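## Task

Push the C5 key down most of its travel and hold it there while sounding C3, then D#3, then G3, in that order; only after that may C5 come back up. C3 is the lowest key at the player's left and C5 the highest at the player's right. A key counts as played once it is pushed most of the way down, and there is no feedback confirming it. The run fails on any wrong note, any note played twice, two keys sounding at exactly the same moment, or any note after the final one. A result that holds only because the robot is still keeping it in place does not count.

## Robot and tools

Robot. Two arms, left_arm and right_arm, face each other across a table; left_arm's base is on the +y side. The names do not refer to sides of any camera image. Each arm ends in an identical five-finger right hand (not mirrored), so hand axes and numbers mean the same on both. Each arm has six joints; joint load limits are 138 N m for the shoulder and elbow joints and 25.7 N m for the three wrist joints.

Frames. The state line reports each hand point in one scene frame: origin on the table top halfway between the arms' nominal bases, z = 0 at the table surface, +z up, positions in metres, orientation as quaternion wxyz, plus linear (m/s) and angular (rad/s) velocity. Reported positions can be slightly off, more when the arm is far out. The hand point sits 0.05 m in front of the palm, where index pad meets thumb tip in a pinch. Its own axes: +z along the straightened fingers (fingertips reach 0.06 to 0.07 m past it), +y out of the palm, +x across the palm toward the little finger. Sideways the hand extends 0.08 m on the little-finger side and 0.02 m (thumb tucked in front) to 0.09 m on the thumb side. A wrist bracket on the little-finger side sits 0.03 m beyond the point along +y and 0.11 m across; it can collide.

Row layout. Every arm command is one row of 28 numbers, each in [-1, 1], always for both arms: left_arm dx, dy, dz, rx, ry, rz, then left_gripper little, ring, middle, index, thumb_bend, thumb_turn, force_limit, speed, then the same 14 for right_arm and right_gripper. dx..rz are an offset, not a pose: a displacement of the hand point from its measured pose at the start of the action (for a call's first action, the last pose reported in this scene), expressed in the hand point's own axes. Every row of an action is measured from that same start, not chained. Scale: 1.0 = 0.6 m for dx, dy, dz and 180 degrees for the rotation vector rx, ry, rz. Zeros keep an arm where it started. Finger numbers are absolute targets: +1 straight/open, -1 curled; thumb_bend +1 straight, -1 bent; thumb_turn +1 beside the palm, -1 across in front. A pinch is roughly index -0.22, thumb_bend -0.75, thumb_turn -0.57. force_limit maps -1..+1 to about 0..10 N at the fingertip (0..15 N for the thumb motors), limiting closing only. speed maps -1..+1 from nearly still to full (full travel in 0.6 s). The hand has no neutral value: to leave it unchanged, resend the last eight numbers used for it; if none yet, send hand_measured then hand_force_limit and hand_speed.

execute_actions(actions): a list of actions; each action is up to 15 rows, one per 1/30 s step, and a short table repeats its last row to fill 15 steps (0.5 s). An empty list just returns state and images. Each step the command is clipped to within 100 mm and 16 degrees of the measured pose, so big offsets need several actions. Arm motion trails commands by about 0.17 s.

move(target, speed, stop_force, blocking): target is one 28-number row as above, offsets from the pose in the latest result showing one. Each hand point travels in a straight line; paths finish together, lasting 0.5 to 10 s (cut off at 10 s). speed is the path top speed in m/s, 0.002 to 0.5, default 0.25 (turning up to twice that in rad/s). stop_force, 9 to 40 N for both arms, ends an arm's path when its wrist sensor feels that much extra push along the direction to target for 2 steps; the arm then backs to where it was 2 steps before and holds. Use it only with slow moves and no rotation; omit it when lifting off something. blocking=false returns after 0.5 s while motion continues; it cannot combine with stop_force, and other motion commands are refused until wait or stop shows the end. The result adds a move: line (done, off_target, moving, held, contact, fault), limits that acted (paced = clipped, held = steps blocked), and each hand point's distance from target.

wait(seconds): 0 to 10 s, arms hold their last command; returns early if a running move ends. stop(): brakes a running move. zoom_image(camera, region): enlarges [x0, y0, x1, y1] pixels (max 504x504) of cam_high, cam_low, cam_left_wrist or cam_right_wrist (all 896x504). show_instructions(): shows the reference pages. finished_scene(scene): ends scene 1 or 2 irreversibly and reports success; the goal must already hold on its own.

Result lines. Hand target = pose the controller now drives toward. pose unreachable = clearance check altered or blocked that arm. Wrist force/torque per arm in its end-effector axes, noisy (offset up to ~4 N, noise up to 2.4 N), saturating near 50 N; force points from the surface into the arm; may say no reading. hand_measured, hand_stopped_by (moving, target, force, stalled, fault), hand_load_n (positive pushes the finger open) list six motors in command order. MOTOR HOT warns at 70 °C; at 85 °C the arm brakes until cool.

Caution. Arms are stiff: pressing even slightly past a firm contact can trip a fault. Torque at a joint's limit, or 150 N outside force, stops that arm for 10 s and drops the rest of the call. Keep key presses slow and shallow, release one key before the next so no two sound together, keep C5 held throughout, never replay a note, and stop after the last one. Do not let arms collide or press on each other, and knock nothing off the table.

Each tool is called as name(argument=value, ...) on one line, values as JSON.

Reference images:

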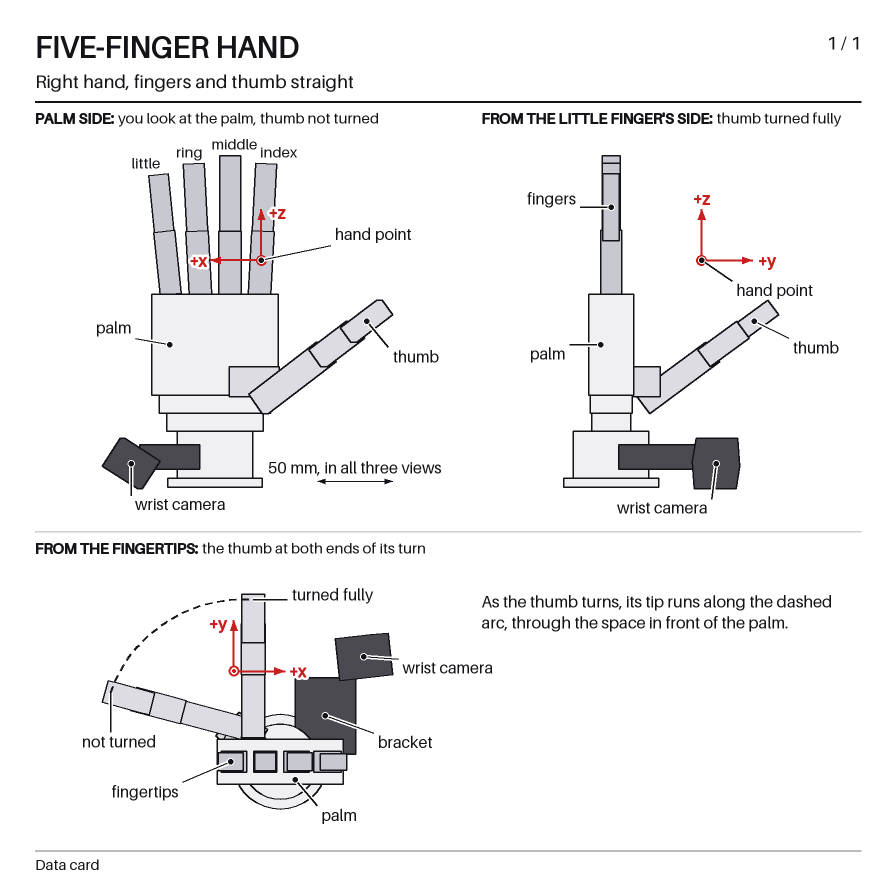

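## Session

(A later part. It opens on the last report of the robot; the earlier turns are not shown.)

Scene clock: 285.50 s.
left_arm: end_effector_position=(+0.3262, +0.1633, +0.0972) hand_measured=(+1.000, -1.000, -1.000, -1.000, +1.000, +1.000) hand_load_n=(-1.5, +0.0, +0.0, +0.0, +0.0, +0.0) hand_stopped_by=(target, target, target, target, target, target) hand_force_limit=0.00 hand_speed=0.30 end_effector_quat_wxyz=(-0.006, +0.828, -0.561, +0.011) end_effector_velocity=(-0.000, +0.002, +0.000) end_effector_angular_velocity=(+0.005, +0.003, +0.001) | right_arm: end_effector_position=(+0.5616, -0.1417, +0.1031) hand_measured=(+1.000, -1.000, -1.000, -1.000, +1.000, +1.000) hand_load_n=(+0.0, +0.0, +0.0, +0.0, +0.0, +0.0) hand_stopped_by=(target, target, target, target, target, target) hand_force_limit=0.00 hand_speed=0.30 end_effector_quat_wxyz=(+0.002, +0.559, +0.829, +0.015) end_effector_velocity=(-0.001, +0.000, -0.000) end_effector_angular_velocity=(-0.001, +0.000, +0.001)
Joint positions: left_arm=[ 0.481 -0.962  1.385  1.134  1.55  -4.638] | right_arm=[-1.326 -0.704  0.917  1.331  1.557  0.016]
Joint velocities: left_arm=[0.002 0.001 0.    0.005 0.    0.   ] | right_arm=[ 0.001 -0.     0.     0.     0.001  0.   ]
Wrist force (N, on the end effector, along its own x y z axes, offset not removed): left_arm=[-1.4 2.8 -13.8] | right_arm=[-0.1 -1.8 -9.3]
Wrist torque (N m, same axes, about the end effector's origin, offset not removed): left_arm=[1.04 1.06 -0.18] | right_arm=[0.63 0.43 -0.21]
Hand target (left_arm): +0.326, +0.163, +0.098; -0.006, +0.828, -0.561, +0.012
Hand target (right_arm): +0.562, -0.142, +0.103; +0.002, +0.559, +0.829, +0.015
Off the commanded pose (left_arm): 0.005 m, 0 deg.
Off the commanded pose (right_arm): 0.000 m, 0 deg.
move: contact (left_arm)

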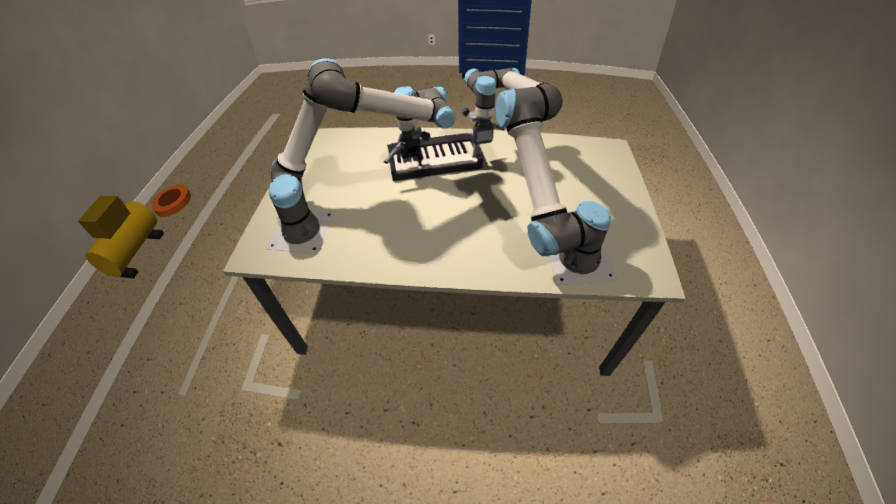

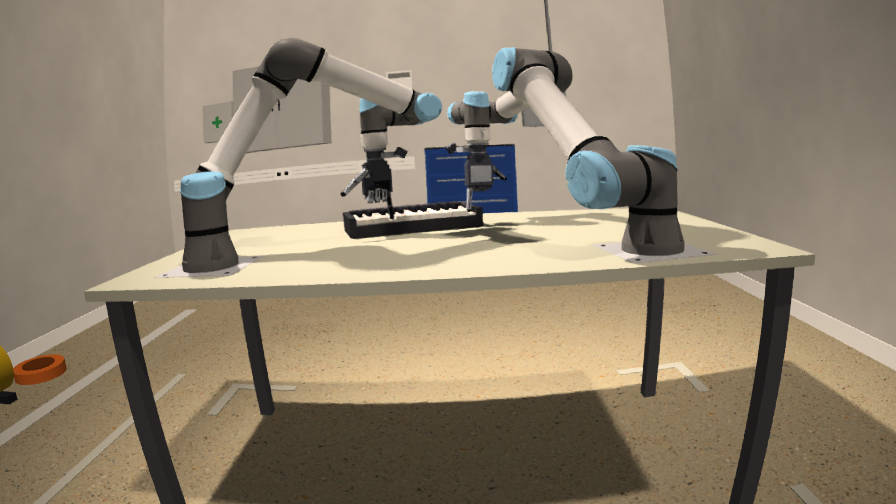

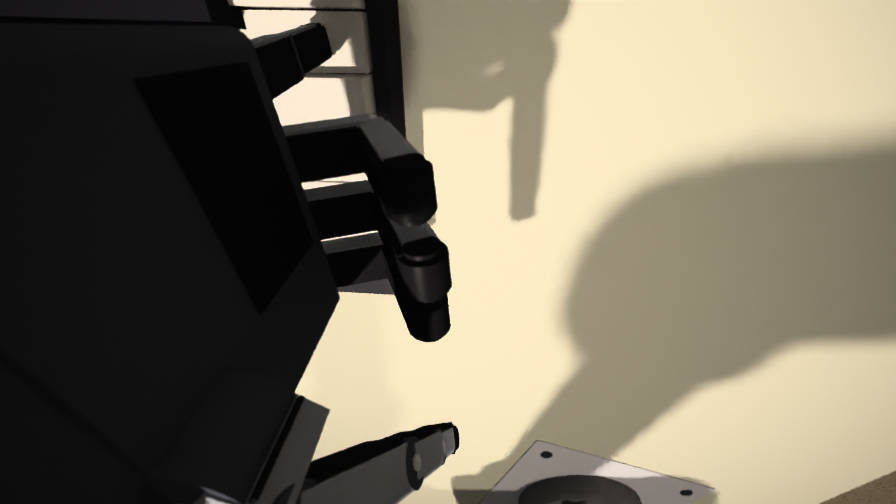

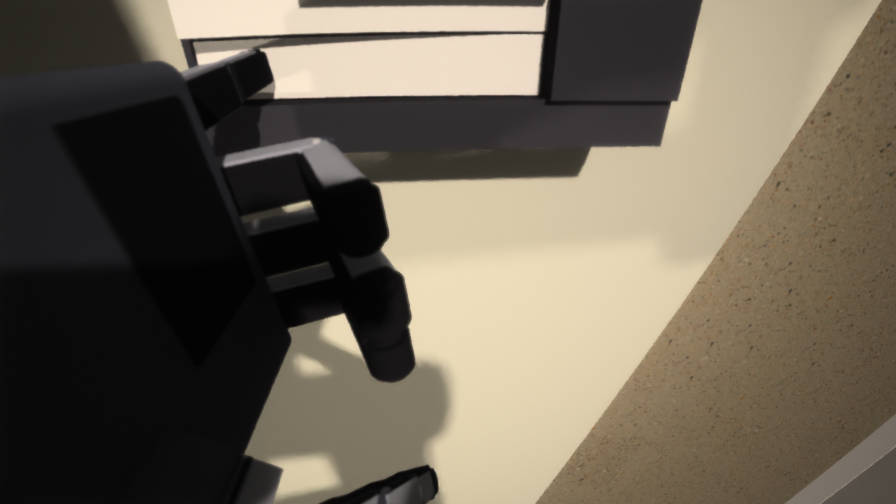

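move(target=[0,0,-0.07,0,0,0,1,-1,-1,-1,1,1,0,0.3,0,0,-0.06,0,0,0,1,-1,-1,-1,1,1,0,0.3], speed=0.06)

finished_scene(scene=1)

Scene clock: 292.53 s.
left_arm: end_effector_position=(+0.3252, +0.1634, +0.1388) hand_measured=(+1.000, -1.000, -1.000, -1.000, +1.000, +1.000) hand_load_n=(+0.0, +0.0, +0.0, +0.0, +0.0, +0.0) hand_stopped_by=(target, target, target, target, target, target) hand_force_limit=0.00 hand_speed=0.30 end_effector_quat_wxyz=(-0.006, +0.828, -0.561, +0.011) end_effector_velocity=(-0.000, -0.000, +0.003) end_effector_angular_velocity=(+0.000, -0.000, -0.000) | right_arm: end_effector_position=(+0.5609, -0.1425, +0.1388) hand_measured=(+1.000, -1.000, -1.000, -1.000, +1.000, +1.000) hand_load_n=(+0.0, +0.0, +0.0, +0.0, +0.0, +0.0) hand_stopped_by=(target, target, target, target, target, target) hand_force_limit=0.00 hand_speed=0.30 end_effector_quat_wxyz=(+0.002, +0.559, +0.829, +0.015) end_effector_velocity=(+0.000, -0.000, +0.002) end_effector_angular_velocity=(-0.001, -0.000, +0.000)
Joint positions: left_arm=[ 0.48  -1.001  1.334  1.223  1.55  -4.639] | right_arm=[-1.327 -0.726  0.865  1.405  1.557  0.016]
Joint velocities: left_arm=[-0.001 -0.002 -0.003  0.006 -0.    -0.001] | right_arm=[ 0.    -0.001 -0.004  0.005  0.001 -0.   ]
Wrist force (N, on the end effector, along its own x y z axes, offset not removed): left_arm=[-0.1 0.6 -0.2] | right_arm=[0.6 3.2 0.0]
Wrist torque (N m, same axes, about the end effector's origin, offset not removed): left_arm=[0.11 -0.07 -0.12] | right_arm=[0.47 -0.09 0.29]
Hand target (left_arm): +0.325, +0.163, +0.139; -0.006, +0.828, -0.561, +0.011
Hand target (right_arm): +0.561, -0.143, +0.139; +0.002, +0.559, +0.829, +0.015
Off the commanded pose (left_arm): 0.000 m, 0 deg.
Off the commanded pose (right_arm): 0.000 m, 0 deg.
move: done

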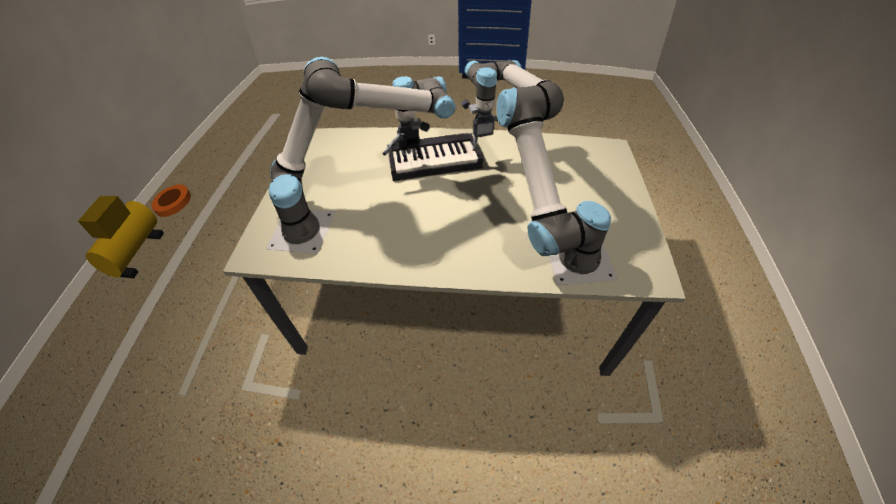

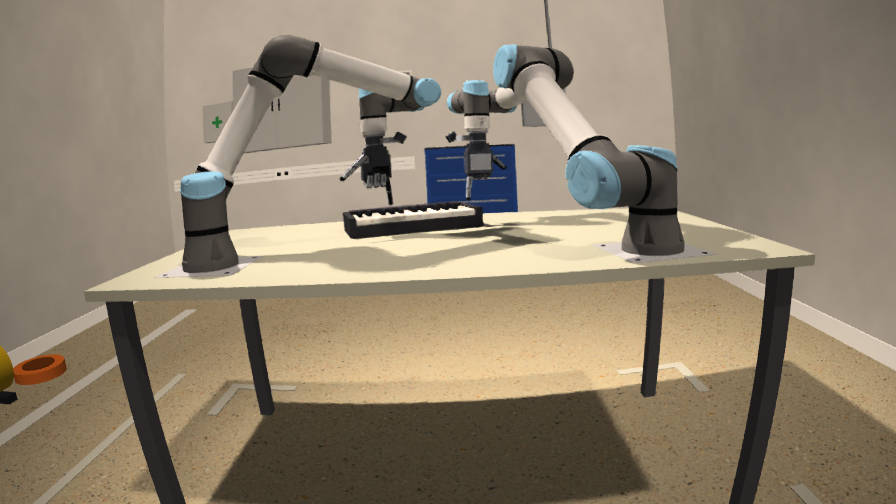

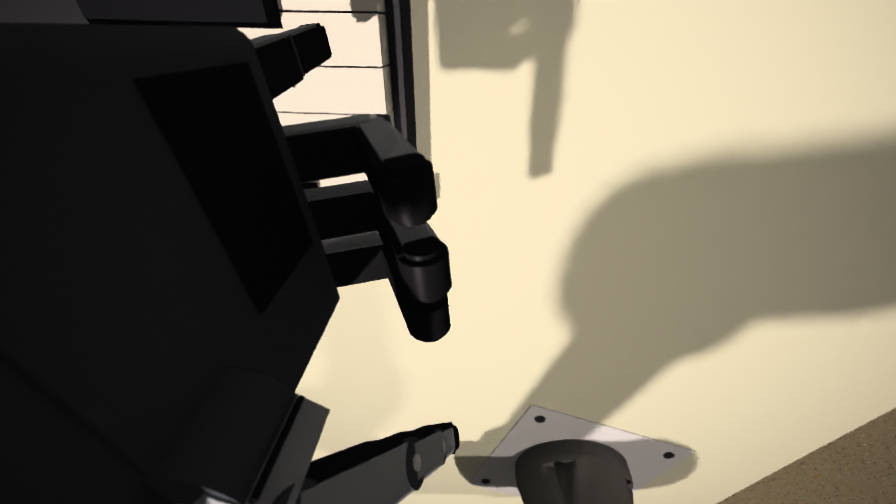

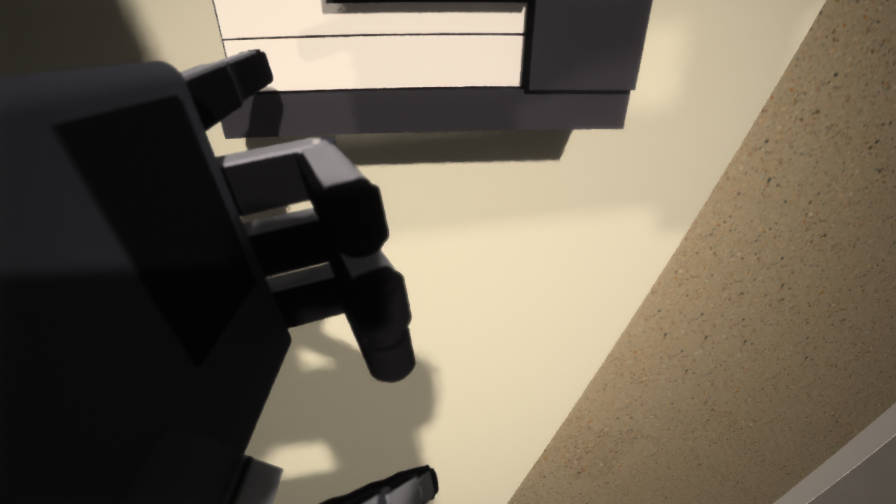

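The scene is finished: the task was done.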